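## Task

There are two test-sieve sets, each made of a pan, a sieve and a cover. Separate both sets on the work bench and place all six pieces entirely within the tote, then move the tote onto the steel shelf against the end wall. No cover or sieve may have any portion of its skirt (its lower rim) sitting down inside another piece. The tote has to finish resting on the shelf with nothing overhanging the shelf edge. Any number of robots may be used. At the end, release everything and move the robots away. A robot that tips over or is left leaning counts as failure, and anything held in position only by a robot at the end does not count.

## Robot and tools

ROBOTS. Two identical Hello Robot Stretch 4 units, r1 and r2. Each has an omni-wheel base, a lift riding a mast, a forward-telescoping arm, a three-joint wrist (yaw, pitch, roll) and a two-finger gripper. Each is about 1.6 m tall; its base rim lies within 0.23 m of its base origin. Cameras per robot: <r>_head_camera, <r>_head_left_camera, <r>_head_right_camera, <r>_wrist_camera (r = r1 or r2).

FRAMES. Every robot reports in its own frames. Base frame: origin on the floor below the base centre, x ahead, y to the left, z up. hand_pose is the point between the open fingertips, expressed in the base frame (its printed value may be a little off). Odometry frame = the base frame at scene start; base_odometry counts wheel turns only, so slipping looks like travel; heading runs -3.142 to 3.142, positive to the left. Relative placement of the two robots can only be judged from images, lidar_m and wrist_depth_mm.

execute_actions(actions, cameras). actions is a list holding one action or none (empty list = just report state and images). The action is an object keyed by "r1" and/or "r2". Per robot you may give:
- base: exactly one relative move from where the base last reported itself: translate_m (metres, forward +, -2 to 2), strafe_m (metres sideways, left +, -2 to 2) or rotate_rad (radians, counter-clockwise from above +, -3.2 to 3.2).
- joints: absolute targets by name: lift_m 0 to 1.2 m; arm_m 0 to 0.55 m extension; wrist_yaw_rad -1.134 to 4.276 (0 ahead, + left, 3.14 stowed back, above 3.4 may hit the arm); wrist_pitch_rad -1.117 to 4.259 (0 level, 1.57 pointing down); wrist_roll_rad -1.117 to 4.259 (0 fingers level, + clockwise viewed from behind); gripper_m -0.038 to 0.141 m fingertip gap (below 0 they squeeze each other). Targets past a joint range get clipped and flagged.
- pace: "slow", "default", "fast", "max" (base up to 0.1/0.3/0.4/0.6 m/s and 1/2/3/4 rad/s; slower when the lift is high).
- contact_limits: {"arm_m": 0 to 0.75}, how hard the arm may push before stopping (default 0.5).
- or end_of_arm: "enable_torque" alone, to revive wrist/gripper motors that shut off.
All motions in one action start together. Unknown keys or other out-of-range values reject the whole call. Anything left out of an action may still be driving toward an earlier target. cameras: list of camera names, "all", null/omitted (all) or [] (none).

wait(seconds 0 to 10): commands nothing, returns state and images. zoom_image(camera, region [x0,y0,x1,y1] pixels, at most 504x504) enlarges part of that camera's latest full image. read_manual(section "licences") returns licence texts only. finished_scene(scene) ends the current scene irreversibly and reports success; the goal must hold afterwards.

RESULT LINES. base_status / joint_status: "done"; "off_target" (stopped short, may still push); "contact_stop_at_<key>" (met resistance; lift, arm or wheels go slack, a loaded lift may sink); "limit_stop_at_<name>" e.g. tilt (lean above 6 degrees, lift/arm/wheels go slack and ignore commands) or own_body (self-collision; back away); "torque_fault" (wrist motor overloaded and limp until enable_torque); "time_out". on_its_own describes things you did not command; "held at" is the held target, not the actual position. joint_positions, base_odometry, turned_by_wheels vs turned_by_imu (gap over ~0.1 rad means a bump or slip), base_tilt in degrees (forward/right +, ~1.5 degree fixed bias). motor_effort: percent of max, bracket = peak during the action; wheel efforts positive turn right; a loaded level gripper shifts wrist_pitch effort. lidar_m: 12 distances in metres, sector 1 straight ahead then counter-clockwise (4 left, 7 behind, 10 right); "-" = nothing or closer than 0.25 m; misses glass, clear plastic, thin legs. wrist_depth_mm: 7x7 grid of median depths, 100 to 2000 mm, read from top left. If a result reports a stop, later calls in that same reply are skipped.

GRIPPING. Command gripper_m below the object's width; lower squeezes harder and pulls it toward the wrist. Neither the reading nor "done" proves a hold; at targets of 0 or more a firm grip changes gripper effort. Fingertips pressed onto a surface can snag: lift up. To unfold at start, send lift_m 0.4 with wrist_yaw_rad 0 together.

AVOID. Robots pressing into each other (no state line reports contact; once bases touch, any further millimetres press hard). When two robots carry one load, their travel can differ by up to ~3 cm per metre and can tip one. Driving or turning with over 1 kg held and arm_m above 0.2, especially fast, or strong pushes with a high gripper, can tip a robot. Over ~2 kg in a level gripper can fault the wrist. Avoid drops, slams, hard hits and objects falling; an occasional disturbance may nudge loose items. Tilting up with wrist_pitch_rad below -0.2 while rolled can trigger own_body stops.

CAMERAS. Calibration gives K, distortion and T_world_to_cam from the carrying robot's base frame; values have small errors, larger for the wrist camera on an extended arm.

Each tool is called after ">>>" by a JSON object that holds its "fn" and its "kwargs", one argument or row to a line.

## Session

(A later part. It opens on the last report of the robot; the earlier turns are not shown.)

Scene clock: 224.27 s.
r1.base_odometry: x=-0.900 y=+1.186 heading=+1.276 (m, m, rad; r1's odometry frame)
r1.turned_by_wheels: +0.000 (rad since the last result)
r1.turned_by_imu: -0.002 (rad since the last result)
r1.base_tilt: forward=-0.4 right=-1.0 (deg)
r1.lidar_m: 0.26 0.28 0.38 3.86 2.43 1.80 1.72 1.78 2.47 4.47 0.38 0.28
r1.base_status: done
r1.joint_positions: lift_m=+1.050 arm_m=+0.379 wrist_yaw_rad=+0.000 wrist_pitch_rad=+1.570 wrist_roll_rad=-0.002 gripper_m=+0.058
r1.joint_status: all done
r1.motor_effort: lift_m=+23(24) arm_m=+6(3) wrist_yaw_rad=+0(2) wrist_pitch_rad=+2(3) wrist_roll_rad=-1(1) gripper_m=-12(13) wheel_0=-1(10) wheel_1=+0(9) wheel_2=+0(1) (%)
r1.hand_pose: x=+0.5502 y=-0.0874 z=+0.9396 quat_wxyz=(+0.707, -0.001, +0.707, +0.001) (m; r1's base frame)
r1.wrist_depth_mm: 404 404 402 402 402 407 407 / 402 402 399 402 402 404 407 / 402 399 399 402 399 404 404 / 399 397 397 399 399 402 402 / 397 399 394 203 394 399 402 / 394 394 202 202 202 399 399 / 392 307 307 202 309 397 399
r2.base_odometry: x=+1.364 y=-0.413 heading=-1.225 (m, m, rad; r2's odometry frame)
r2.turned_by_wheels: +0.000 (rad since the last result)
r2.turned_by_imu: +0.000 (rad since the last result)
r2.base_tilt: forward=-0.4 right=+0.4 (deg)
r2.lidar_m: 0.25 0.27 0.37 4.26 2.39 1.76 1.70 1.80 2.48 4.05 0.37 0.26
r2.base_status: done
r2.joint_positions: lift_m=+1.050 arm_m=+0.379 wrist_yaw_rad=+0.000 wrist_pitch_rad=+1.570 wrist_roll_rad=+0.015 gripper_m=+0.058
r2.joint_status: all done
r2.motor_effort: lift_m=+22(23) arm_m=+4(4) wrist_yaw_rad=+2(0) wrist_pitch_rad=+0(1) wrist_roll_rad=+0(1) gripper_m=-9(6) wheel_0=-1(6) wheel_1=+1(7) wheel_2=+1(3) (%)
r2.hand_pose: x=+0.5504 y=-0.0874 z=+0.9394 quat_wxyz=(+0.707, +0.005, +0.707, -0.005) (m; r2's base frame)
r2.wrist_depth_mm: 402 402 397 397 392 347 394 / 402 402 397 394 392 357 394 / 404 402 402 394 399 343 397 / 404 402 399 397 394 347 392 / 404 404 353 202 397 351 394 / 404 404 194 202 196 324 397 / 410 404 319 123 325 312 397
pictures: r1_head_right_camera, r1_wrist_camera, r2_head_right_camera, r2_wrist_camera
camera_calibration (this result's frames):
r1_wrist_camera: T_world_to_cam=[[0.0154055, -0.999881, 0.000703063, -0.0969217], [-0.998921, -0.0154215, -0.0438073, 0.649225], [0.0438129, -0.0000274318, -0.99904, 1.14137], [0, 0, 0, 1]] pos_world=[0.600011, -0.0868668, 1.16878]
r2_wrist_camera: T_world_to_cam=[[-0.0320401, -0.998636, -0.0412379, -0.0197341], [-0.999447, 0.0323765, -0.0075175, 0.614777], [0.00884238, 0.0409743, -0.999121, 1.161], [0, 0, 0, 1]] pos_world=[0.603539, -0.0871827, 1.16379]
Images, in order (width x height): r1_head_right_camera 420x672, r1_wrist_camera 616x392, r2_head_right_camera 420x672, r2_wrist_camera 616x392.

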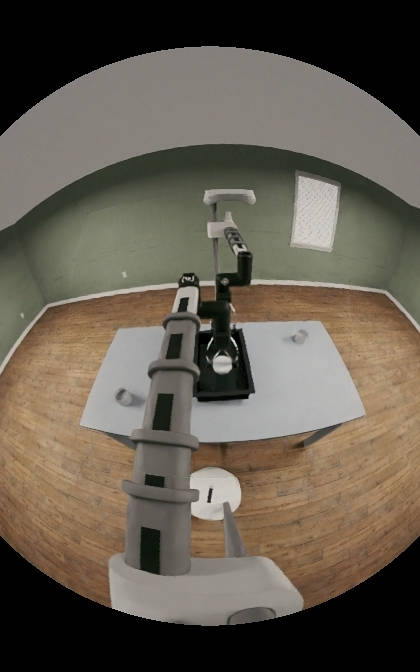

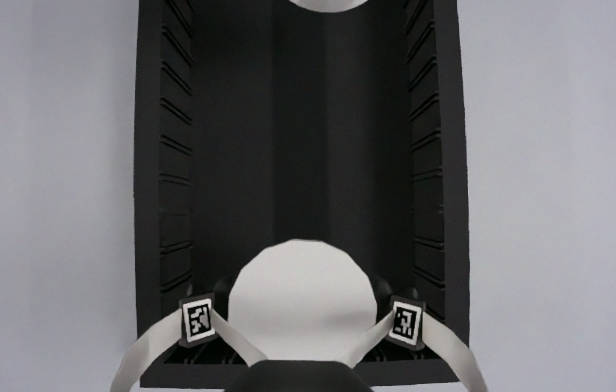

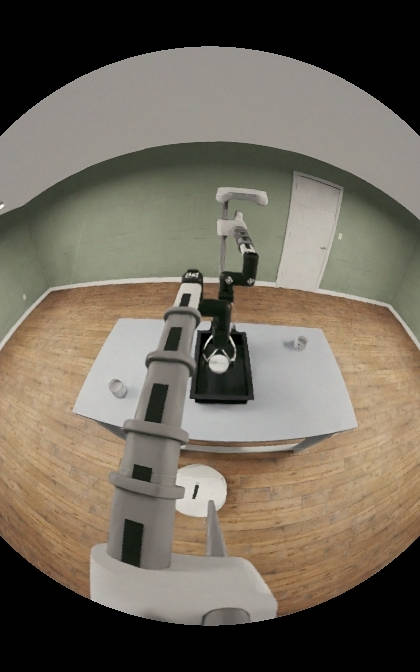

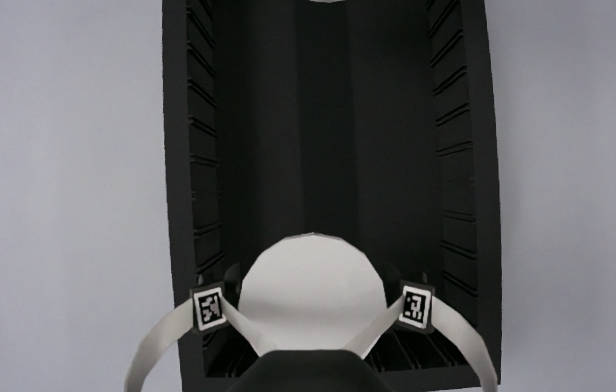

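>>> {"fn": "execute_actions", "kwargs": {
  "actions": []
}}

Scene clock: 248.13 s.
r1.base_odometry: x=-0.900 y=+1.186 heading=+1.276 (m, m, rad; r1's odometry frame)
r1.turned_by_wheels: +0.000 (rad since the last result)
r1.turned_by_imu: -0.001 (rad since the last result)
r1.base_tilt: forward=-0.3 right=-1.0 (deg)
r1.lidar_m: 0.26 0.29 0.40 3.85 2.43 1.81 1.73 1.80 2.47 4.47 0.40 0.27
r1.base_status: done
r1.joint_positions: lift_m=+1.050 arm_m=+0.379 wrist_yaw_rad=+0.000 wrist_pitch_rad=+1.570 wrist_roll_rad=-0.002 gripper_m=+0.058
r1.joint_status: all done
r1.motor_effort: lift_m=+23(24) arm_m=+6(3) wrist_yaw_rad=-1(2) wrist_pitch_rad=+3(3) wrist_roll_rad=+0(1) gripper_m=-13(13) wheel_0=+0(10) wheel_1=+0(9) wheel_2=+0(1) (%)
r1.hand_pose: x=+0.5502 y=-0.0874 z=+0.9396 quat_wxyz=(+0.707, -0.001, +0.707, +0.001) (m; r1's base frame)
r1.wrist_depth_mm: 404 402 402 404 404 407 407 / 402 404 402 402 402 404 407 / 402 402 397 399 399 402 404 / 399 399 399 399 399 402 402 / 394 397 394 203 397 399 399 / 394 394 202 202 202 397 399 / 392 307 309 201 309 397 397
r2.base_odometry: x=+1.364 y=-0.413 heading=-1.225 (m, m, rad; r2's odometry frame)
r2.turned_by_wheels: +0.000 (rad since the last result)
r2.turned_by_imu: -0.001 (rad since the last result)
r2.base_tilt: forward=-0.5 right=+0.3 (deg)
r2.lidar_m: 0.25 0.27 0.39 4.27 2.42 1.77 1.69 1.79 2.45 4.05 0.37 0.25
r2.base_status: done
r2.joint_positions: lift_m=+1.050 arm_m=+0.379 wrist_yaw_rad=+0.000 wrist_pitch_rad=+1.570 wrist_roll_rad=+0.015 gripper_m=+0.058
r2.joint_status: all done
r2.motor_effort: lift_m=+22(23) arm_m=+4(4) wrist_yaw_rad=+1(0) wrist_pitch_rad=+0(1) wrist_roll_rad=-1(1) gripper_m=-11(6) wheel_0=-1(6) wheel_1=+1(7) wheel_2=+1(3) (%)
r2.hand_pose: x=+0.5504 y=-0.0874 z=+0.9394 quat_wxyz=(+0.707, +0.005, +0.707, -0.005) (m; r2's base frame)
r2.wrist_depth_mm: 404 404 397 394 394 345 392 / 404 402 399 397 392 359 392 / 404 404 394 397 394 343 394 / 407 402 399 399 394 347 397 / 407 407 355 202 394 351 399 / 410 404 194 202 195 324 397 / 410 404 319 123 325 310 397
pictures: r1_head_camera, r1_head_left_camera, r1_head_right_camera, r1_wrist_camera, r2_head_camera, r2_head_left_camera, r2_head_right_camera, r2_wrist_camera
camera_calibration (this result's frames):
r1_wrist_camera: T_world_to_cam=[[0.0154055, -0.999881, 0.000703063, -0.0969217], [-0.998921, -0.0154215, -0.0438073, 0.649227], [0.0438129, -0.0000274305, -0.99904, 1.14137], [0, 0, 0, 1]] pos_world=[0.600013, -0.0868668, 1.16878]
r2_wrist_camera: T_world_to_cam=[[-0.03204, -0.998636, -0.0412379, -0.0197342], [-0.999447, 0.0323764, -0.00751738, 0.614778], [0.00884226, 0.0409743, -0.999121, 1.161], [0, 0, 0, 1]] pos_world=[0.60354, -0.0871827, 1.16379]
Images, in order (width x height): r1_head_camera 420x560, r1_head_left_camera 420x672, r1_head_right_camera 420x672, r1_wrist_camera 616x392, r2_head_camera 420x560, r2_head_left_camera 420x672, r2_head_right_camera 420x672, r2_wrist_camera 616x392.

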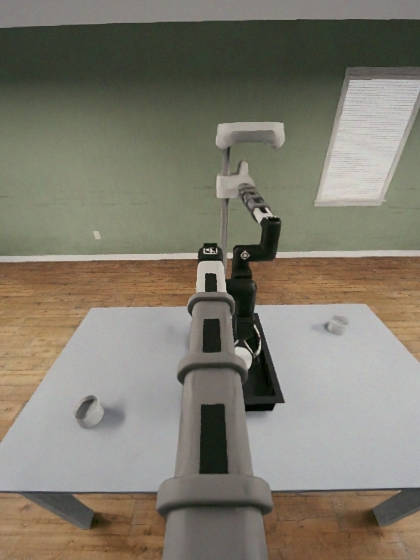

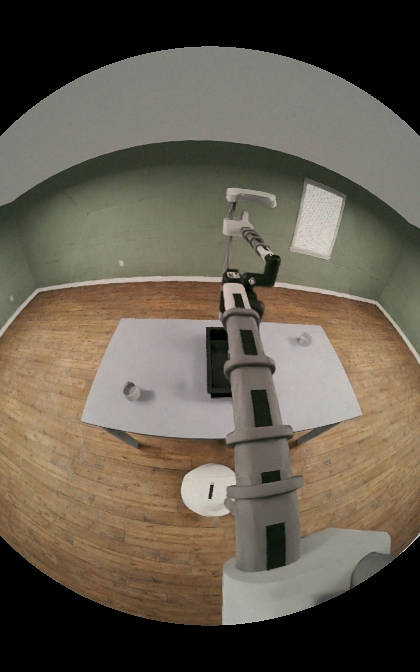

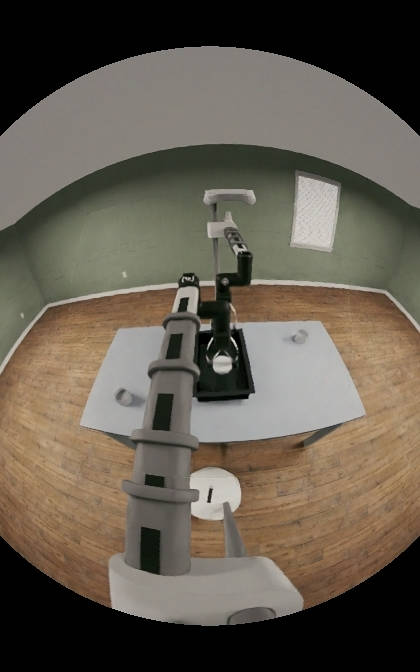

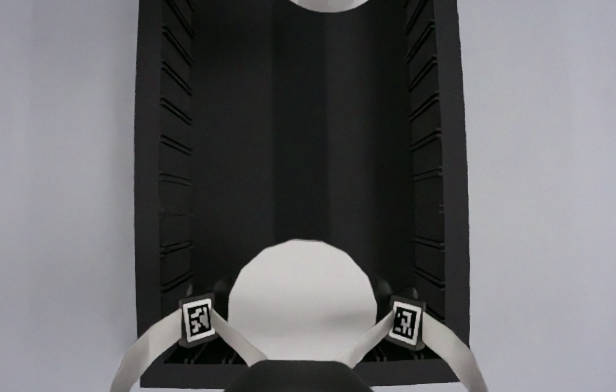

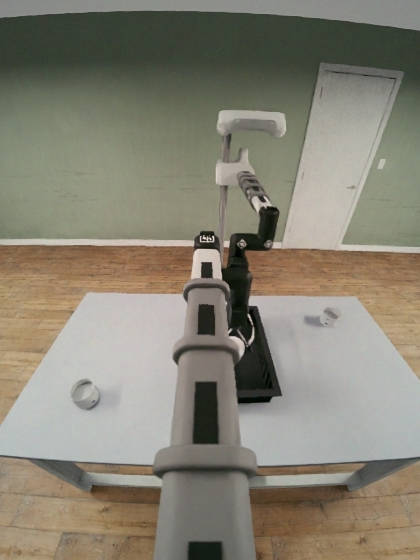

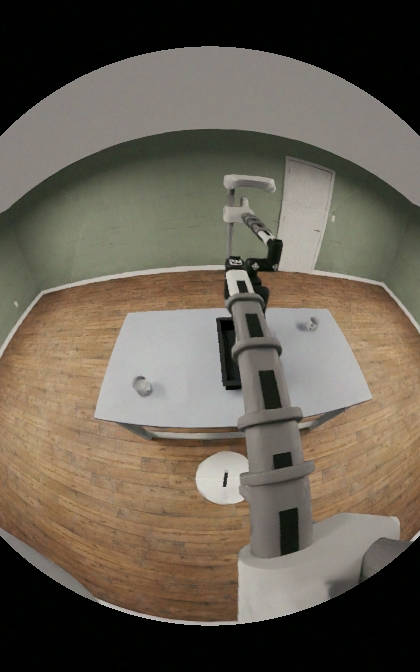

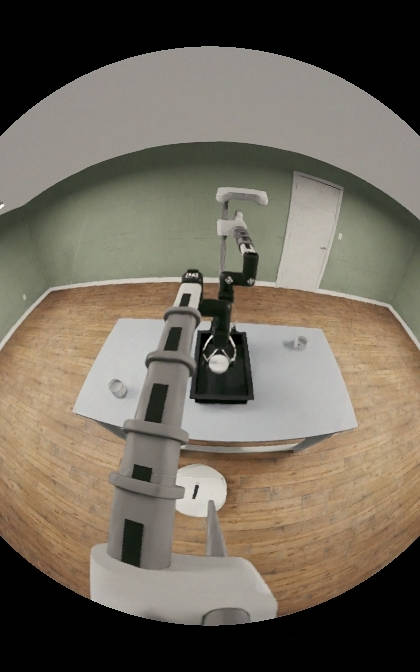

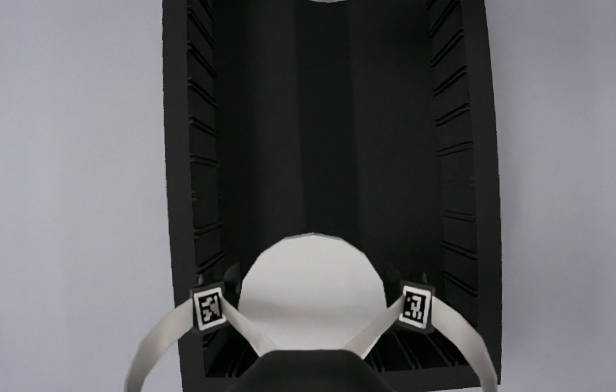

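>>> {"fn": "execute_actions", "kwargs": {
  "actions": [
    {"r1": {"base": {"strafe_m": 0.052}, "joints": {"arm_m": 0.409, "wrist_roll_rad": 1.57, "lift_m": 1.0}}, "r2": {"base": {"strafe_m": 0.035}, "joints": {"arm_m": 0.393, "wrist_roll_rad": 1.57, "lift_m": 1.0}}}
  ],
  "cameras": ["r1_wrist_camera", "r2_wrist_camera", "r1_head_right_camera"]
}}

Scene clock: 358.60 s.
r1.base_odometry: x=-0.950 y=+1.201 heading=+1.276 (m, m, rad; r1's odometry frame)
r1.turned_by_wheels: +0.000 (rad since the last result)
r1.turned_by_imu: -0.001 (rad since the last result)
r1.base_tilt: forward=-0.4 right=-1.0 (deg)
r1.lidar_m: 0.26 0.28 0.39 3.81 2.42 1.81 1.72 1.80 2.47 4.51 0.39 0.28
r1.base_status: done
r1.joint_positions: lift_m=+1.000 arm_m=+0.408 wrist_yaw_rad=+0.000 wrist_pitch_rad=+1.570 wrist_roll_rad=+1.570 gripper_m=+0.058
r1.joint_status: all done
r1.motor_effort: lift_m=+18(19) arm_m=+5(10) wrist_yaw_rad=-2(1) wrist_pitch_rad=+3(3) wrist_roll_rad=+1(7) gripper_m=-13(12) wheel_0=+0(11) wheel_1=+1(10) wheel_2=+0(0) (%)
r1.hand_pose: x=+0.5792 y=-0.0874 z=+0.8899 quat_wxyz=(+0.501, +0.500, +0.500, -0.499) (m; r1's base frame)
r1.wrist_depth_mm: 265 267 268 268 270 359 359 / 178 315 334 343 317 357 357 / 203 347 347 351 351 357 357 / 345 345 347 349 351 353 355 / 343 345 345 203 349 351 351 / 342 342 202 202 202 349 349 / 309 276 276 202 276 347 349
r2.base_odometry: x=+1.397 y=-0.401 heading=-1.225 (m, m, rad; r2's odometry frame)
r2.turned_by_wheels: +0.000 (rad since the last result)
r2.turned_by_imu: -0.001 (rad since the last result)
r2.base_tilt: forward=-0.4 right=+0.4 (deg)
r2.lidar_m: 0.26 0.27 0.37 4.21 2.42 1.74 1.70 1.80 2.52 4.07 0.40 0.28
r2.base_status: done
r2.joint_positions: lift_m=+1.000 arm_m=+0.392 wrist_yaw_rad=+0.000 wrist_pitch_rad=+1.570 wrist_roll_rad=+1.570 gripper_m=+0.058
r2.joint_status: all done
r2.motor_effort: lift_m=+14(19) arm_m=+5(5) wrist_yaw_rad=+1(1) wrist_pitch_rad=-2(0) wrist_roll_rad=+0(3) gripper_m=-8(15) wheel_0=+2(8) wheel_1=-1(6) wheel_2=+1(4) (%)
r2.hand_pose: x=+0.5633 y=-0.0874 z=+0.8900 quat_wxyz=(+0.500, +0.500, +0.500, -0.500) (m; r2's base frame)
r2.wrist_depth_mm: 263 263 264 265 267 272 349 / 169 330 347 347 347 285 349 / 204 349 349 349 347 298 347 / 349 349 349 349 345 293 349 / 353 347 349 202 347 279 349 / 349 351 195 203 195 262 349 / 274 265 264 123 264 267 349
pictures: r1_head_right_camera, r1_wrist_camera, r2_wrist_camera
camera_calibration (this result's frames):
r1_wrist_camera: T_world_to_cam=[[-0.999892, -0.0147047, -0.0000590194, 0.577495], [-0.0146886, 0.998966, -0.0430154, 0.19393], [0.000691489, -0.0430099, -0.999074, 1.11174], [0, 0, 0, 1]] pos_world=[0.579512, -0.137422, 1.11909]
r2_wrist_camera: T_world_to_cam=[[-0.998992, 0.0161299, -0.0418834, 0.612639], [0.0164224, 0.999843, -0.00664676, 0.138888], [0.0417696, -0.00732789, -0.9991, 1.08875], [0, 0, 0, 1]] pos_world=[0.564264, -0.14077, 1.11436]
Images, in order (width x height): r1_head_right_camera 420x672, r1_wrist_camera 616x392, r2_wrist_camera 616x392.

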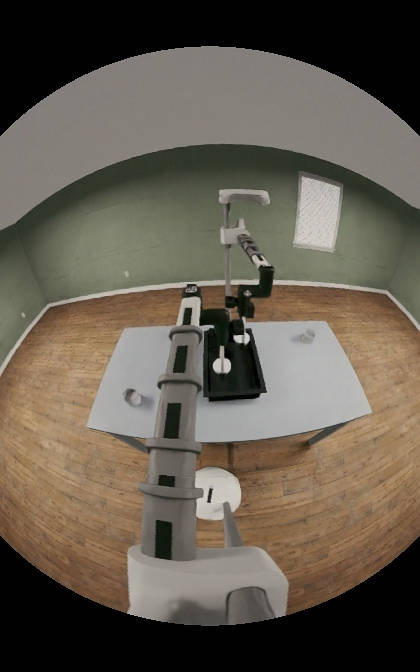

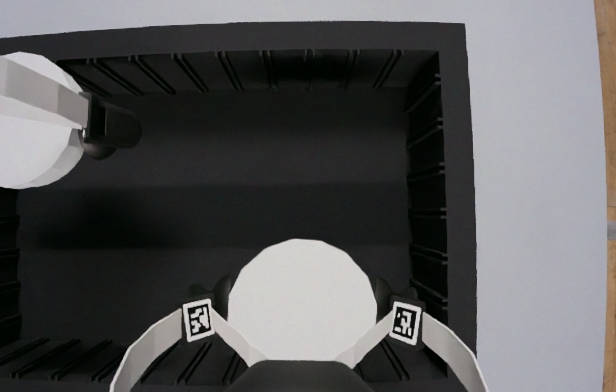

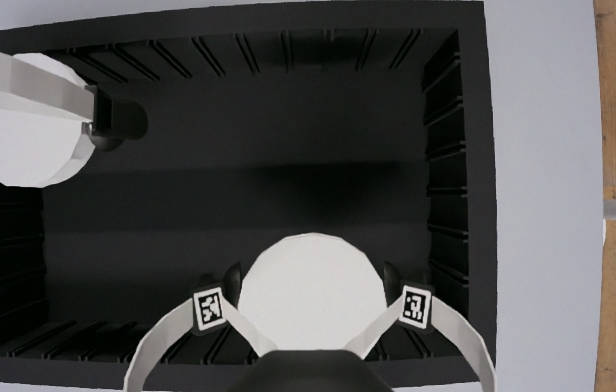

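>>> {"fn": "execute_actions", "kwargs": {
  "actions": [
    {"r1": {"joints": {"lift_m": 0.901, "arm_m": 0.404}}, "r2": {"joints": {"lift_m": 0.901, "arm_m": 0.385}}}
  ],
  "cameras": ["r1_wrist_camera", "r2_wrist_camera"]
}}

Scene clock: 369.97 s.
r1.base_odometry: x=-0.950 y=+1.201 heading=+1.276 (m, m, rad; r1's odometry frame)
r1.turned_by_wheels: +0.000 (rad since the last result)
r1.turned_by_imu: -0.001 (rad since the last result)
r1.base_tilt: forward=-0.4 right=-1.0 (deg)
r1.lidar_m: 0.26 0.28 0.41 3.81 2.39 1.81 1.70 1.80 2.47 4.53 0.39 0.29
r1.base_status: not commanded
r1.joint_positions: lift_m=+0.901 arm_m=+0.405 wrist_yaw_rad=+0.000 wrist_pitch_rad=+1.570 wrist_roll_rad=+1.570 gripper_m=+0.058
r1.joint_status: all done
r1.motor_effort: lift_m=+19(16) arm_m=-5(8) wrist_yaw_rad=-1(2) wrist_pitch_rad=+2(2) wrist_roll_rad=+0(2) gripper_m=-12(12) wheel_0=+0(0) wheel_1=+2(1) wheel_2=+0(0) (%)
r1.hand_pose: x=+0.5761 y=-0.0874 z=+0.7909 quat_wxyz=(+0.501, +0.500, +0.500, -0.499) (m; r1's base frame)
r1.wrist_depth_mm: 229 229 239 243 239 193 170 / 206 252 252 254 254 196 169 / 204 251 252 252 254 200 168 / 250 250 249 251 251 201 167 / 248 248 249 204 251 202 166 / 246 246 202 202 202 201 165 / 244 246 246 202 248 172 -
r2.base_odometry: x=+1.397 y=-0.401 heading=-1.225 (m, m, rad; r2's odometry frame)
r2.turned_by_wheels: +0.000 (rad since the last result)
r2.turned_by_imu: -0.001 (rad since the last result)
r2.base_tilt: forward=-0.4 right=+0.4 (deg)
r2.lidar_m: 0.25 0.28 0.38 4.22 2.42 1.77 1.70 1.76 2.46 4.07 0.36 0.27
r2.base_status: not commanded
r2.joint_positions: lift_m=+0.901 arm_m=+0.386 wrist_yaw_rad=+0.000 wrist_pitch_rad=+1.570 wrist_roll_rad=+1.570 gripper_m=+0.058
r2.joint_status: all done
r2.motor_effort: lift_m=+14(10) arm_m=-5(5) wrist_yaw_rad=+1(1) wrist_pitch_rad=-2(2) wrist_roll_rad=+0(0) gripper_m=-14(10) wheel_0=+2(2) wheel_1=-1(1) wheel_2=+1(1) (%)
r2.hand_pose: x=+0.5569 y=-0.0874 z=+0.7910 quat_wxyz=(+0.500, +0.500, +0.500, -0.500) (m; r2's base frame)
r2.wrist_depth_mm: 244 245 249 249 249 204 - / 204 250 249 249 248 211 161 / 204 250 248 248 250 216 162 / 251 251 251 249 248 220 162 / 251 250 250 202 249 221 165 / 250 251 194 202 195 206 164 / 251 249 250 123 249 191 -
pictures: r1_wrist_camera, r2_wrist_camera
camera_calibration (this result's frames):
r1_wrist_camera: T_world_to_cam=[[-0.999892, -0.0146889, -0.0000761838, 0.574408], [-0.014672, 0.998967, -0.0430156, 0.189617], [0.000707956, -0.0430099, -0.999074, 1.01283], [0, 0, 0, 1]] pos_world=[0.576411, -0.137422, 1.02009]
r2_wrist_camera: T_world_to_cam=[[-0.998989, 0.0161502, -0.0419574, 0.60215], [0.0164432, 0.999843, -0.00664553, 0.138323], [0.0418434, -0.00732872, -0.999097, 0.990068], [0, 0, 0, 1]] pos_world=[0.557839, -0.14077, 1.01536]
Images, in order (width x height): r1_wrist_camera 616x392, r2_wrist_camera 616x392.

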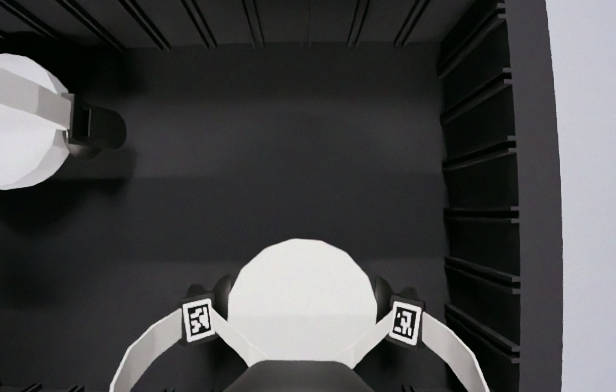

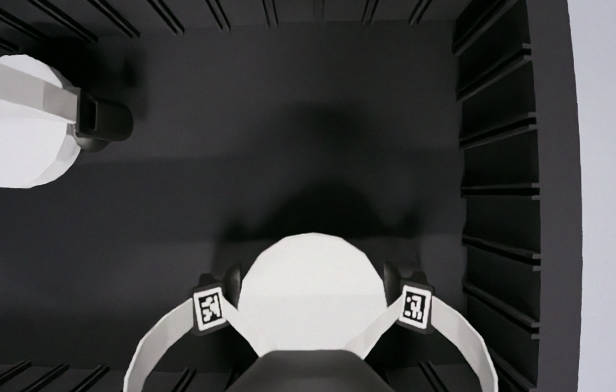

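>>> {"fn": "execute_actions", "kwargs": {
  "actions": [
    {"r1": {"joints": {"gripper_m": 0.097}, "pace": "slow"}, "r2": {"joints": {"gripper_m": 0.097}, "pace": "slow"}}
  ],
  "cameras": ["r1_wrist_camera", "r2_wrist_camera"]
}}

>>> {"fn": "execute_actions", "kwargs": {
  "actions": [
    {"r1": {"joints": {"lift_m": 1.01}, "pace": "fast"}, "r2": {"joints": {"lift_m": 1.01}, "pace": "fast"}}
  ],
  "cameras": ["r1_wrist_camera", "r2_wrist_camera"]
}}

Scene clock: 381.93 s.
r1.base_odometry: x=-0.950 y=+1.201 heading=+1.276 (m, m, rad; r1's odometry frame)
r1.turned_by_wheels: +0.000 (rad since the last result)
r1.turned_by_imu: -0.001 (rad since the last result)
r1.base_tilt: forward=-0.4 right=-1.0 (deg)
r1.lidar_m: 0.26 0.27 0.39 3.81 2.42 1.80 1.72 1.80 2.49 4.52 0.37 0.28
r1.base_status: not commanded
r1.joint_positions: lift_m=+0.901 arm_m=+0.405 wrist_yaw_rad=+0.000 wrist_pitch_rad=+1.570 wrist_roll_rad=+1.570 gripper_m=+0.097
r1.joint_status: all done
r1.motor_effort: lift_m=+18(18) arm_m=-5(5) wrist_yaw_rad=+1(1) wrist_pitch_rad=+2(3) wrist_roll_rad=+1(0) gripper_m=-2(11) wheel_0=+0(0) wheel_1=+1(2) wheel_2=+0(0) (%)
r1.hand_pose: x=+0.5761 y=-0.0874 z=+0.7909 quat_wxyz=(+0.501, +0.500, +0.500, -0.499) (m; r1's base frame)
r1.wrist_depth_mm: 229 228 238 243 239 193 170 / 230 253 253 254 254 196 169 / 228 241 251 253 253 200 168 / 248 249 251 251 252 201 167 / 248 249 250 229 251 202 166 / 246 247 219 227 205 201 165 / 245 245 247 146 248 173 -
r2.base_odometry: x=+1.397 y=-0.401 heading=-1.225 (m, m, rad; r2's odometry frame)
r2.turned_by_wheels: +0.000 (rad since the last result)
r2.turned_by_imu: -0.001 (rad since the last result)
r2.base_tilt: forward=-0.5 right=+0.4 (deg)
r2.lidar_m: 0.25 0.28 0.39 4.22 2.43 1.77 1.69 1.79 2.47 4.07 0.36 0.28
r2.base_status: not commanded
r2.joint_positions: lift_m=+0.901 arm_m=+0.386 wrist_yaw_rad=+0.000 wrist_pitch_rad=+1.570 wrist_roll_rad=+1.570 gripper_m=+0.097
r2.joint_status: all done
r2.motor_effort: lift_m=+14(14) arm_m=-5(4) wrist_yaw_rad=+1(1) wrist_pitch_rad=-3(1) wrist_roll_rad=+0(0) gripper_m=-3(7) wheel_0=+2(2) wheel_1=-1(1) wheel_2=+1(1) (%)
r2.hand_pose: x=+0.5569 y=-0.0874 z=+0.7910 quat_wxyz=(+0.500, +0.500, +0.500, -0.500) (m; r2's base frame)
r2.wrist_depth_mm: 242 245 249 249 249 206 - / 229 250 251 249 248 211 162 / 229 250 250 250 248 217 162 / 248 251 250 249 249 220 162 / 252 251 250 228 250 214 165 / 253 251 201 228 197 206 165 / 253 251 251 122 249 190 -
pictures: r1_wrist_camera, r2_wrist_camera
camera_calibration (this result's frames):
r1_wrist_camera: T_world_to_cam=[[-0.999892, -0.0146885, -0.000076303, 0.574408], [-0.0146717, 0.998967, -0.0430156, 0.189617], [0.000708062, -0.0430099, -0.999074, 1.01283], [0, 0, 0, 1]] pos_world=[0.57641, -0.137422, 1.02009]
r2_wrist_camera: T_world_to_cam=[[-0.998989, 0.0161501, -0.0419574, 0.60215], [0.016443, 0.999843, -0.00664553, 0.138323], [0.0418434, -0.00732872, -0.999097, 0.990068], [0, 0, 0, 1]] pos_world=[0.557839, -0.14077, 1.01536]
Images, in order (width x height): r1_wrist_camera 616x392, r2_wrist_camera 616x392.

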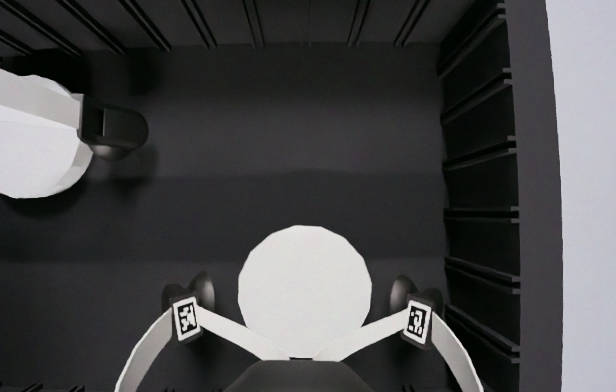

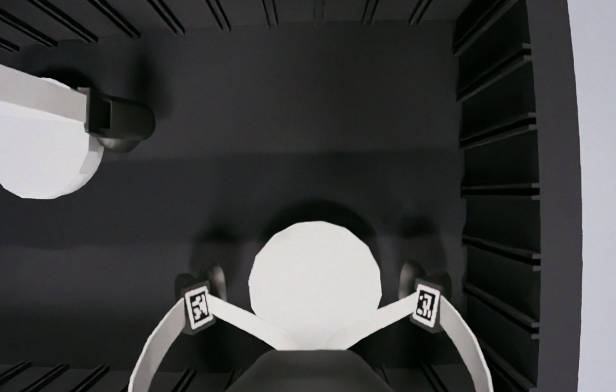

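Scene clock: 383.17 s.
r1.base_odometry: x=-0.950 y=+1.201 heading=+1.276 (m, m, rad; r1's odometry frame)
r1.turned_by_wheels: +0.000 (rad since the last result)
r1.turned_by_imu: +0.000 (rad since the last result)
r1.base_tilt: forward=-0.4 right=-1.0 (deg)
r1.lidar_m: 0.26 0.27 0.38 3.80 2.42 1.80 1.72 1.79 2.45 4.52 0.39 0.27
r1.base_status: not commanded
r1.joint_positions: lift_m=+1.010 arm_m=+0.405 wrist_yaw_rad=+0.000 wrist_pitch_rad=+1.570 wrist_roll_rad=+1.570 gripper_m=+0.097
r1.joint_status: all done
r1.motor_effort: lift_m=+23(26) arm_m=-5(5) wrist_yaw_rad=+0(2) wrist_pitch_rad=+2(2) wrist_roll_rad=+1(1) gripper_m=-2(0) wheel_0=+0(0) wheel_1=+2(1) wheel_2=+0(0) (%)
r1.hand_pose: x=+0.5761 y=-0.0874 z=+0.8996 quat_wxyz=(+0.501, +0.500, +0.500, -0.499) (m; r1's base frame)
r1.wrist_depth_mm: 364 320 322 278 279 370 370 / 276 314 336 342 317 368 368 / 353 241 359 359 359 366 366 / 355 355 357 359 357 364 364 / 353 355 355 336 357 359 364 / 351 351 219 353 204 359 362 / 304 274 289 147 286 357 357
r2.base_odometry: x=+1.397 y=-0.401 heading=-1.225 (m, m, rad; r2's odometry frame)
r2.turned_by_wheels: +0.000 (rad since the last result)
r2.turned_by_imu: +0.000 (rad since the last result)
r2.base_tilt: forward=-0.4 right=+0.4 (deg)
r2.lidar_m: 0.25 0.28 0.39 4.22 2.41 1.77 1.69 1.79 2.48 4.08 0.36 0.28
r2.base_status: not commanded
r2.joint_positions: lift_m=+1.010 arm_m=+0.386 wrist_yaw_rad=+0.000 wrist_pitch_rad=+1.570 wrist_roll_rad=+1.570 gripper_m=+0.097
r2.joint_status: all done
r2.motor_effort: lift_m=+21(18) arm_m=-4(4) wrist_yaw_rad=+0(1) wrist_pitch_rad=-1(0) wrist_roll_rad=+1(0) gripper_m=+0(4) wheel_0=+2(2) wheel_1=-1(1) wheel_2=+1(1) (%)
r2.hand_pose: x=+0.5569 y=-0.0874 z=+0.8995 quat_wxyz=(+0.500, +0.500, +0.500, -0.500) (m; r2's base frame)
r2.wrist_depth_mm: 273 274 272 272 271 357 359 / 274 329 357 355 355 359 357 / 359 336 359 357 357 355 359 / 362 359 359 357 357 359 355 / 362 359 359 338 357 362 359 / 357 359 201 349 198 362 359 / 277 274 282 122 271 324 357
pictures: r1_wrist_camera, r2_wrist_camera
camera_calibration (this result's frames):
r1_wrist_camera: T_world_to_cam=[[-0.999892, -0.0146885, -0.000076303, 0.574412], [-0.0146717, 0.998967, -0.0430156, 0.19429], [0.000708061, -0.0430099, -0.999074, 1.12138], [0, 0, 0, 1]] pos_world=[0.576407, -0.137422, 1.12875]
r2_wrist_camera: T_world_to_cam=[[-0.998989, 0.0161503, -0.0419572, 0.606693], [0.0164432, 0.999843, -0.00664553, 0.139043], [0.0418433, -0.00732873, -0.999097, 1.09841], [0, 0, 0, 1]] pos_world=[0.557832, -0.14077, 1.12379]
Images, in order (width x height): r1_wrist_camera 616x392, r2_wrist_camera 616x392.

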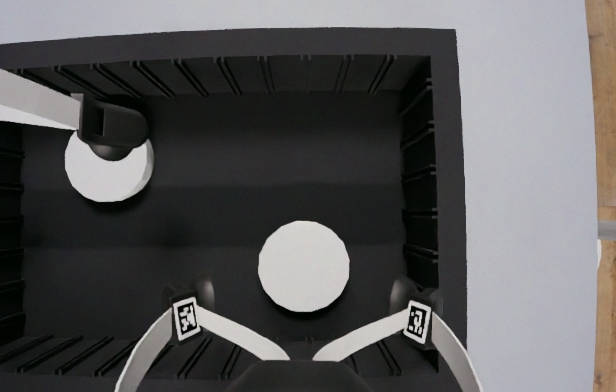

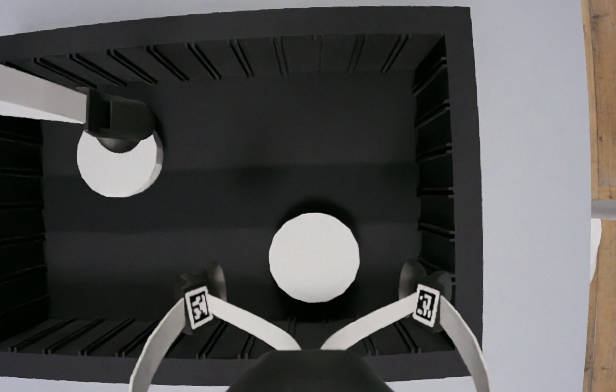

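>>> {"fn": "execute_actions", "kwargs": {
  "actions": [
    {"r1": {"base": {"strafe_m": 0.448}, "joints": {"arm_m": 0.299, "gripper_m": 0.1, "lift_m": 1.0}, "pace": "fast"}, "r2": {"base": {"strafe_m": 0.465}, "joints": {"arm_m": 0.296, "gripper_m": 0.1, "lift_m": 1.0}, "pace": "fast"}}
  ],
  "cameras": ["r1_wrist_camera", "r2_wrist_camera"]
}}

Scene clock: 397.90 s.
r1.base_odometry: x=-1.379 y=+1.331 heading=+1.276 (m, m, rad; r1's odometry frame)
r1.turned_by_wheels: +0.000 (rad since the last result)
r1.turned_by_imu: +0.000 (rad since the last result)
r1.base_tilt: forward=-0.4 right=-1.0 (deg)
r1.lidar_m: 0.26 0.27 3.51 3.35 2.48 1.78 1.73 1.80 2.47 1.06 0.40 0.28
r1.base_status: done
r1.joint_positions: lift_m=+1.000 arm_m=+0.300 wrist_yaw_rad=+0.000 wrist_pitch_rad=+1.570 wrist_roll_rad=+1.570 gripper_m=+0.100
r1.joint_status: all done
r1.motor_effort: lift_m=+19(21) arm_m=-5(4) wrist_yaw_rad=-1(1) wrist_pitch_rad=+3(2) wrist_roll_rad=+1(1) gripper_m=-2(2) wheel_0=+1(10) wheel_1=-1(14) wheel_2=+0(1) (%)
r1.hand_pose: x=+0.4711 y=-0.0874 z=+0.8899 quat_wxyz=(+0.500, +0.500, +0.500, -0.500) (m; r1's base frame)
r1.wrist_depth_mm: 353 357 357 357 359 362 1118 / 351 353 355 355 357 359 1098 / 349 351 351 353 355 355 1098 / 349 349 349 351 351 355 1098 / 345 347 349 317 351 351 891 / 345 345 219 315 214 349 1098 / 343 343 345 147 347 349 1098
r2.base_odometry: x=+1.835 y=-0.244 heading=-1.225 (m, m, rad; r2's odometry frame)
r2.turned_by_wheels: +0.000 (rad since the last result)
r2.turned_by_imu: -0.001 (rad since the last result)
r2.base_tilt: forward=-0.4 right=+0.4 (deg)
r2.lidar_m: 0.25 0.26 3.91 3.76 2.41 1.76 1.69 1.78 2.49 1.03 0.38 0.27
r2.base_status: done
r2.joint_positions: lift_m=+1.000 arm_m=+0.297 wrist_yaw_rad=+0.000 wrist_pitch_rad=+1.570 wrist_roll_rad=+1.570 gripper_m=+0.100
r2.joint_status: all done
r2.motor_effort: lift_m=+14(22) arm_m=-4(2) wrist_yaw_rad=+2(0) wrist_pitch_rad=+0(1) wrist_roll_rad=+0(0) gripper_m=-2(1) wheel_0=+2(8) wheel_1=+0(13) wheel_2=+1(1) (%)
r2.hand_pose: x=+0.4679 y=-0.0874 z=+0.8900 quat_wxyz=(+0.500, +0.500, +0.500, -0.500) (m; r2's base frame)
r2.wrist_depth_mm: 353 351 353 351 347 349 1098 / 353 353 351 349 347 347 1098 / 353 353 351 349 351 349 1118 / 353 355 351 351 351 347 891 / 353 353 353 319 347 349 891 / 355 353 198 319 213 351 1098 / 355 355 351 122 349 351 1138
pictures: r1_wrist_camera, r2_wrist_camera
camera_calibration (this result's frames):
r1_wrist_camera: T_world_to_cam=[[-0.999896, -0.0144422, -0.0000257647, 0.46939], [-0.0144277, 0.99897, -0.0430148, 0.192217], [0.000646968, -0.04301, -0.999074, 1.1118], [0, 0, 0, 1]] pos_world=[0.471395, -0.137422, 1.11905]
r2_wrist_camera: T_world_to_cam=[[-0.998989, 0.0163538, -0.0418826, 0.517301], [0.0166464, 0.999839, -0.00664671, 0.14035], [0.0417671, -0.00733719, -0.9991, 1.09274], [0, 0, 0, 1]] pos_world=[0.468801, -0.14077, 1.11435]
Images, in order (width x height): r1_wrist_camera 616x392, r2_wrist_camera 616x392.

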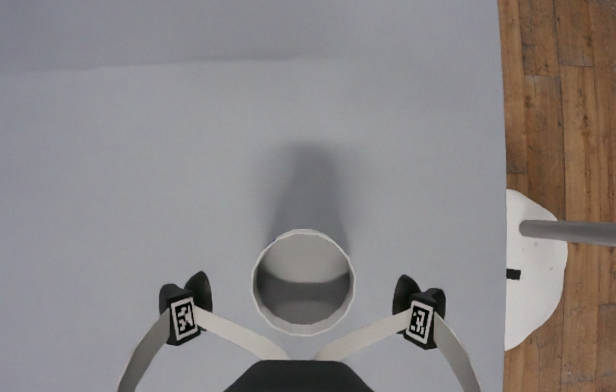

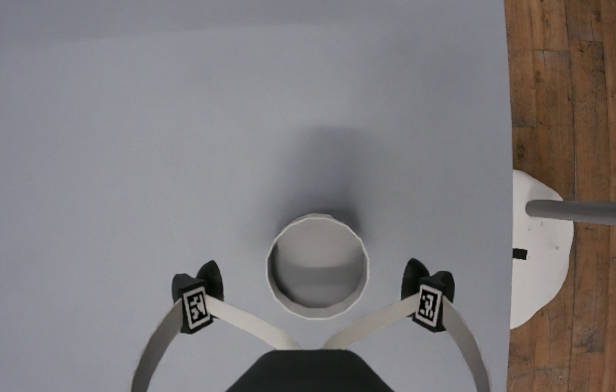

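>>> {"fn": "execute_actions", "kwargs": {
  "actions": [
    {"r1": {"joints": {"lift_m": 0.9165}}, "r2": {"joints": {"lift_m": 0.9165, "arm_m": 0.293}}}
  ],
  "cameras": ["r1_wrist_camera", "r2_wrist_camera"]
}}

Scene clock: 409.50 s.
r1.base_odometry: x=-1.379 y=+1.331 heading=+1.276 (m, m, rad; r1's odometry frame)
r1.turned_by_wheels: +0.000 (rad since the last result)
r1.turned_by_imu: -0.001 (rad since the last result)
r1.base_tilt: forward=-0.3 right=-1.0 (deg)
r1.lidar_m: 0.27 0.28 3.51 3.36 2.46 1.77 1.74 1.80 2.47 1.06 0.37 0.29
r1.base_status: not commanded
r1.joint_positions: lift_m=+0.917 arm_m=+0.300 wrist_yaw_rad=+0.000 wrist_pitch_rad=+1.570 wrist_roll_rad=+1.570 gripper_m=+0.100
r1.joint_status: all done
r1.motor_effort: lift_m=+18(17) arm_m=-5(5) wrist_yaw_rad=-2(0) wrist_pitch_rad=+2(2) wrist_roll_rad=+1(1) gripper_m=-2(0) wheel_0=+1(1) wheel_1=-1(1) wheel_2=+0(0) (%)
r1.hand_pose: x=+0.4711 y=-0.0874 z=+0.8064 quat_wxyz=(+0.500, +0.500, +0.500, -0.500) (m; r1's base frame)
r1.wrist_depth_mm: 271 272 272 274 276 276 277 / 268 271 272 272 273 273 1025 / 267 270 270 272 271 273 273 / 266 268 268 270 270 271 273 / 265 266 266 234 268 270 271 / 264 265 213 233 214 268 268 / 264 263 264 147 265 266 268
r2.base_odometry: x=+1.835 y=-0.244 heading=-1.225 (m, m, rad; r2's odometry frame)
r2.turned_by_wheels: +0.000 (rad since the last result)
r2.turned_by_imu: -0.001 (rad since the last result)
r2.base_tilt: forward=-0.4 right=+0.4 (deg)
r2.lidar_m: 0.25 0.27 3.92 3.74 2.42 1.77 1.69 1.80 2.47 0.99 0.39 0.27
r2.base_status: not commanded
r2.joint_positions: lift_m=+0.917 arm_m=+0.294 wrist_yaw_rad=+0.000 wrist_pitch_rad=+1.570 wrist_roll_rad=+1.570 gripper_m=+0.100
r2.joint_status: all done
r2.motor_effort: lift_m=+14(12) arm_m=-4(5) wrist_yaw_rad=+1(2) wrist_pitch_rad=+0(2) wrist_roll_rad=+0(0) gripper_m=+0(2) wheel_0=+2(2) wheel_1=+0(0) wheel_2=+1(1) (%)
r2.hand_pose: x=+0.4649 y=-0.0874 z=+0.8065 quat_wxyz=(+0.500, +0.500, +0.500, -0.500) (m; r2's base frame)
r2.wrist_depth_mm: 268 268 266 266 266 266 640 / 270 268 268 270 266 266 265 / 270 270 267 267 266 266 266 / 270 268 268 267 266 266 266 / 270 270 268 235 267 267 266 / 270 270 199 235 209 267 266 / 271 270 271 122 268 266 266
pictures: r1_wrist_camera, r2_wrist_camera
camera_calibration (this result's frames):
r1_wrist_camera: T_world_to_cam=[[-0.999896, -0.014442, -0.0000257647, 0.469385], [-0.0144275, 0.99897, -0.0430148, 0.188628], [0.000646957, -0.04301, -0.999074, 1.02843], [0, 0, 0, 1]] pos_world=[0.471392, -0.137422, 1.03561]
r2_wrist_camera: T_world_to_cam=[[-0.998988, 0.0163477, -0.0418973, 0.510831], [0.0166404, 0.999839, -0.00664647, 0.139848], [0.041782, -0.00733693, -0.9991, 1.00945], [0, 0, 0, 1]] pos_world=[0.46581, -0.14077, 1.03087]
Images, in order (width x height): r1_wrist_camera 616x392, r2_wrist_camera 616x392.

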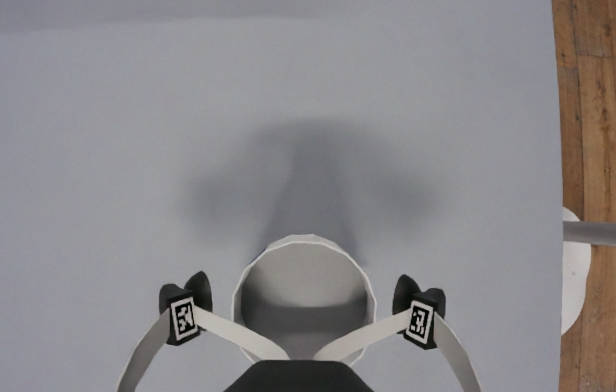

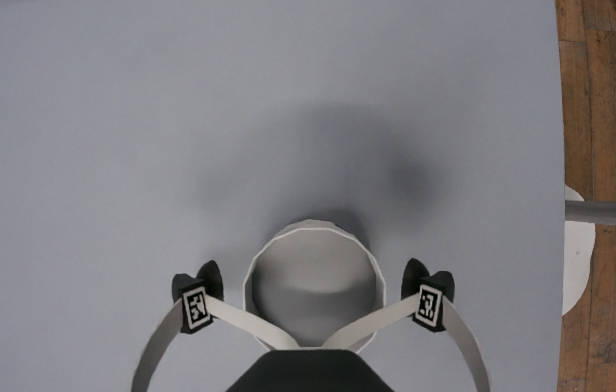

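>>> {"fn": "execute_actions", "kwargs": {
  "actions": [
    {"r1": {"joints": {"gripper_m": 0.058}}, "r2": {"joints": {"gripper_m": 0.058}}}
  ],
  "cameras": []
}}

>>> {"fn": "execute_actions", "kwargs": {
  "actions": [
    {"r1": {"joints": {"lift_m": 0.965}}, "r2": {"joints": {"lift_m": 0.965}}}
  ],
  "cameras": ["r1_wrist_camera", "r2_wrist_camera", "r1_head_right_camera", "r2_head_right_camera"]
}}

Scene clock: 414.07 s.
r1.base_odometry: x=-1.379 y=+1.331 heading=+1.276 (m, m, rad; r1's odometry frame)
r1.turned_by_wheels: +0.000 (rad since the last result)
r1.turned_by_imu: -0.001 (rad since the last result)
r1.base_tilt: forward=-0.3 right=-1.0 (deg)
r1.lidar_m: 0.26 0.29 3.50 3.34 2.46 1.77 1.73 1.79 2.48 1.05 0.40 0.28
r1.base_status: not commanded
r1.joint_positions: lift_m=+0.917 arm_m=+0.300 wrist_yaw_rad=+0.000 wrist_pitch_rad=+1.570 wrist_roll_rad=+1.570 gripper_m=+0.058
r1.joint_status: all done
r1.motor_effort: lift_m=+18(18) arm_m=-5(5) wrist_yaw_rad=+0(0) wrist_pitch_rad=+2(1) wrist_roll_rad=+2(1) gripper_m=-13(13) wheel_0=+1(1) wheel_1=-1(1) wheel_2=+0(0) (%)
r1.hand_pose: x=+0.4710 y=-0.0874 z=+0.8064 quat_wxyz=(+0.500, +0.500, +0.500, -0.500) (m; r1's base frame)
r1.wrist_depth_mm: 271 272 272 274 274 277 277 / 270 270 272 272 273 274 1042 / 267 268 270 271 272 272 274 / 267 267 267 270 270 270 272 / 266 266 267 228 270 270 271 / 264 264 209 227 210 268 270 / 260 263 263 226 266 266 267
r2.base_odometry: x=+1.835 y=-0.244 heading=-1.225 (m, m, rad; r2's odometry frame)
r2.turned_by_wheels: +0.000 (rad since the last result)
r2.turned_by_imu: -0.001 (rad since the last result)
r2.base_tilt: forward=-0.5 right=+0.4 (deg)
r2.lidar_m: 0.25 0.27 3.88 3.76 2.43 1.74 1.70 1.79 2.46 1.03 0.39 0.25
r2.base_status: not commanded
r2.joint_positions: lift_m=+0.917 arm_m=+0.294 wrist_yaw_rad=+0.000 wrist_pitch_rad=+1.570 wrist_roll_rad=+1.570 gripper_m=+0.058
r2.joint_status: all done
r2.motor_effort: lift_m=+14(14) arm_m=-5(4) wrist_yaw_rad=+2(1) wrist_pitch_rad=-1(1) wrist_roll_rad=+0(0) gripper_m=-11(11) wheel_0=+2(2) wheel_1=+0(0) wheel_2=+1(1) (%)
r2.hand_pose: x=+0.4649 y=-0.0874 z=+0.8065 quat_wxyz=(+0.500, +0.500, +0.500, -0.500) (m; r2's base frame)
r2.wrist_depth_mm: 267 268 267 267 266 265 647 / 268 267 267 266 266 265 266 / 270 268 268 267 266 266 265 / 268 267 267 267 266 266 266 / 270 268 268 228 266 268 266 / 268 268 194 229 195 267 266 / 271 268 270 123 267 268 266
pictures: none
No camera images: the call's "cameras" was empty. Leave "cameras" out to get every camera's image.

Scene clock: 415.17 s.
r1.base_odometry: x=-1.379 y=+1.331 heading=+1.276 (m, m, rad; r1's odometry frame)
r1.turned_by_wheels: +0.000 (rad since the last result)
r1.turned_by_imu: +0.000 (rad since the last result)
r1.base_tilt: forward=-0.4 right=-1.0 (deg)
r1.lidar_m: 0.25 0.27 3.50 3.33 2.46 1.77 1.72 1.82 2.47 1.07 0.40 0.29
r1.base_status: not commanded
r1.joint_positions: lift_m=+0.965 arm_m=+0.300 wrist_yaw_rad=+0.000 wrist_pitch_rad=+1.570 wrist_roll_rad=+1.570 gripper_m=+0.058
r1.joint_status: all done
r1.motor_effort: lift_m=+24(23) arm_m=-5(5) wrist_yaw_rad=-1(0) wrist_pitch_rad=+2(2) wrist_roll_rad=+1(1) gripper_m=-14(13) wheel_0=+1(1) wheel_1=-1(1) wheel_2=+0(0) (%)
r1.hand_pose: x=+0.4710 y=-0.0874 z=+0.8545 quat_wxyz=(+0.500, +0.500, +0.500, -0.500) (m; r1's base frame)
r1.wrist_depth_mm: 319 320 320 324 322 325 1098 / 317 319 320 320 322 322 1078 / 315 317 317 319 320 320 1098 / 314 315 315 317 317 319 1078 / 312 314 314 229 315 317 854 / 309 310 209 227 210 315 854 / 309 309 310 226 312 315 1060
r2.base_odometry: x=+1.835 y=-0.244 heading=-1.225 (m, m, rad; r2's odometry frame)
r2.turned_by_wheels: +0.000 (rad since the last result)
r2.turned_by_imu: +0.000 (rad since the last result)
r2.base_tilt: forward=-0.4 right=+0.3 (deg)
r2.lidar_m: 0.25 0.28 3.90 3.76 2.40 1.78 1.70 1.77 2.45 1.04 0.38 0.27
r2.base_status: not commanded
r2.joint_positions: lift_m=+0.965 arm_m=+0.294 wrist_yaw_rad=+0.000 wrist_pitch_rad=+1.570 wrist_roll_rad=+1.570 gripper_m=+0.058
r2.joint_status: all done
r2.motor_effort: lift_m=+22(24) arm_m=-4(4) wrist_yaw_rad=+1(1) wrist_pitch_rad=-2(1) wrist_roll_rad=+1(1) gripper_m=-13(9) wheel_0=+2(2) wheel_1=+0(0) wheel_2=+1(1) (%)
r2.hand_pose: x=+0.4649 y=-0.0874 z=+0.8544 quat_wxyz=(+0.500, +0.500, +0.500, -0.500) (m; r2's base frame)
r2.wrist_depth_mm: 317 314 315 315 315 314 1078 / 319 315 314 314 314 312 1098 / 317 315 315 317 314 314 1078 / 317 315 315 315 315 312 854 / 317 317 315 228 314 314 866 / 319 319 193 227 202 314 1078 / 317 317 317 123 315 315 1060
pictures: r1_head_right_camera, r1_wrist_camera, r2_head_right_camera, r2_wrist_camera
camera_calibration (this result's frames):
r1_wrist_camera: T_world_to_cam=[[-0.999896, -0.0144421, 0.0000329992, 0.469316], [-0.0144302, 0.99897, -0.043014, 0.190695], [0.000588249, -0.04301, -0.999074, 1.07646], [0, 0, 0, 1]] pos_world=[0.471386, -0.137422, 1.08365]
r2_wrist_camera: T_world_to_cam=[[-0.998992, 0.0163477, -0.0418004, 0.512719], [0.0166397, 0.999839, -0.00664808, 0.140168], [0.041685, -0.00733692, -0.999104, 1.05729], [0, 0, 0, 1]] pos_world=[0.465797, -0.14077, 1.07871]
Images, in order (width x height): r1_head_right_camera 420x672, r1_wrist_camera 616x392, r2_head_right_camera 420x672, r2_wrist_camera 616x392.

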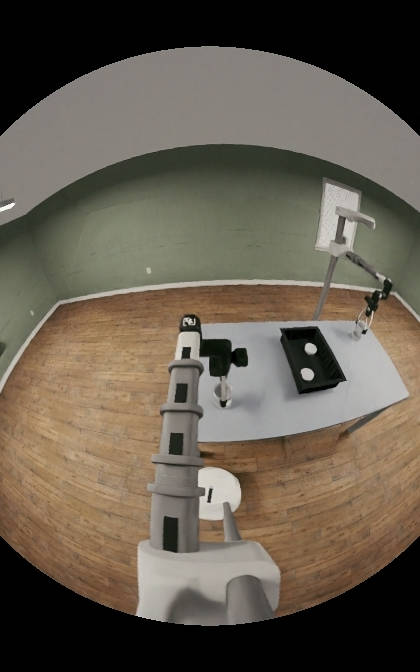

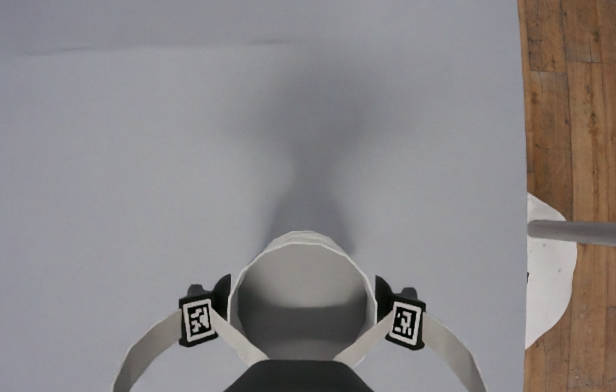

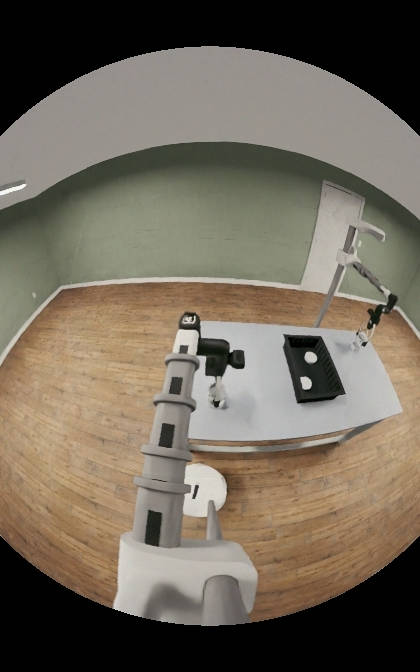

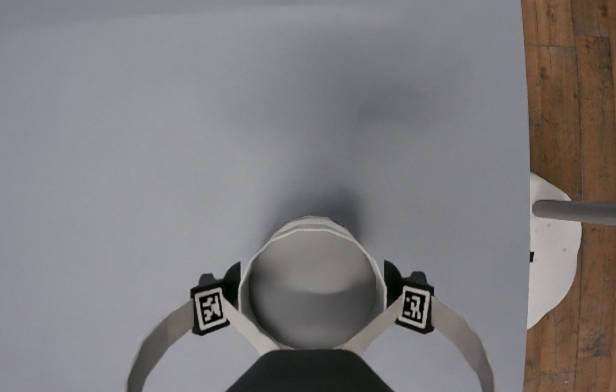

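>>> {"fn": "zoom_image", "kwargs": {
  "camera": "r1_head_right_camera",
  "region": [320, 280, 410, 370]
}}

>>> {"fn": "zoom_image", "kwargs": {
  "camera": "r2_head_right_camera",
  "region": [320, 290, 410, 380]
}}

Region (320, 280, 410, 370) of r1_head_right_camera's 420x672 image, scaled by 5.600, with more detail than that image has.

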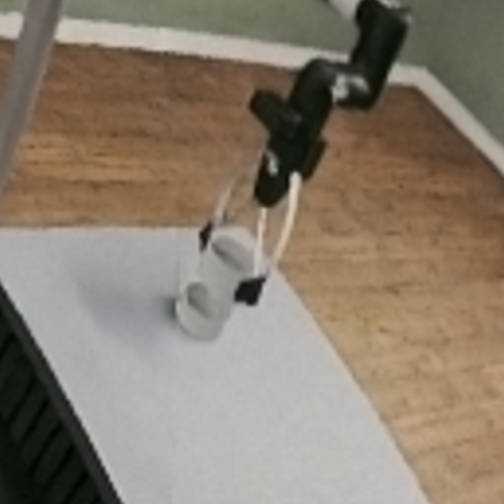

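Region (320, 290, 410, 380) of r2_head_right_camera's 420x672 image, scaled by 5.600, with more detail than that image has.

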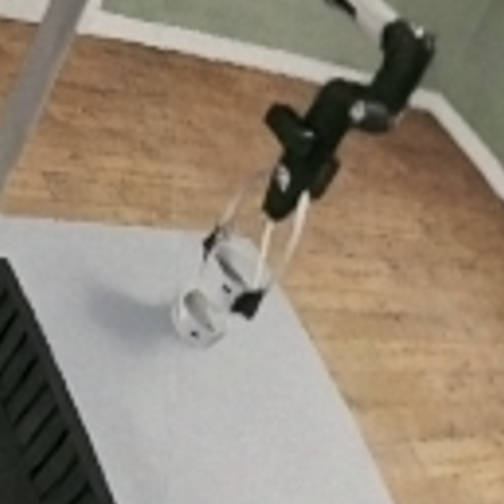

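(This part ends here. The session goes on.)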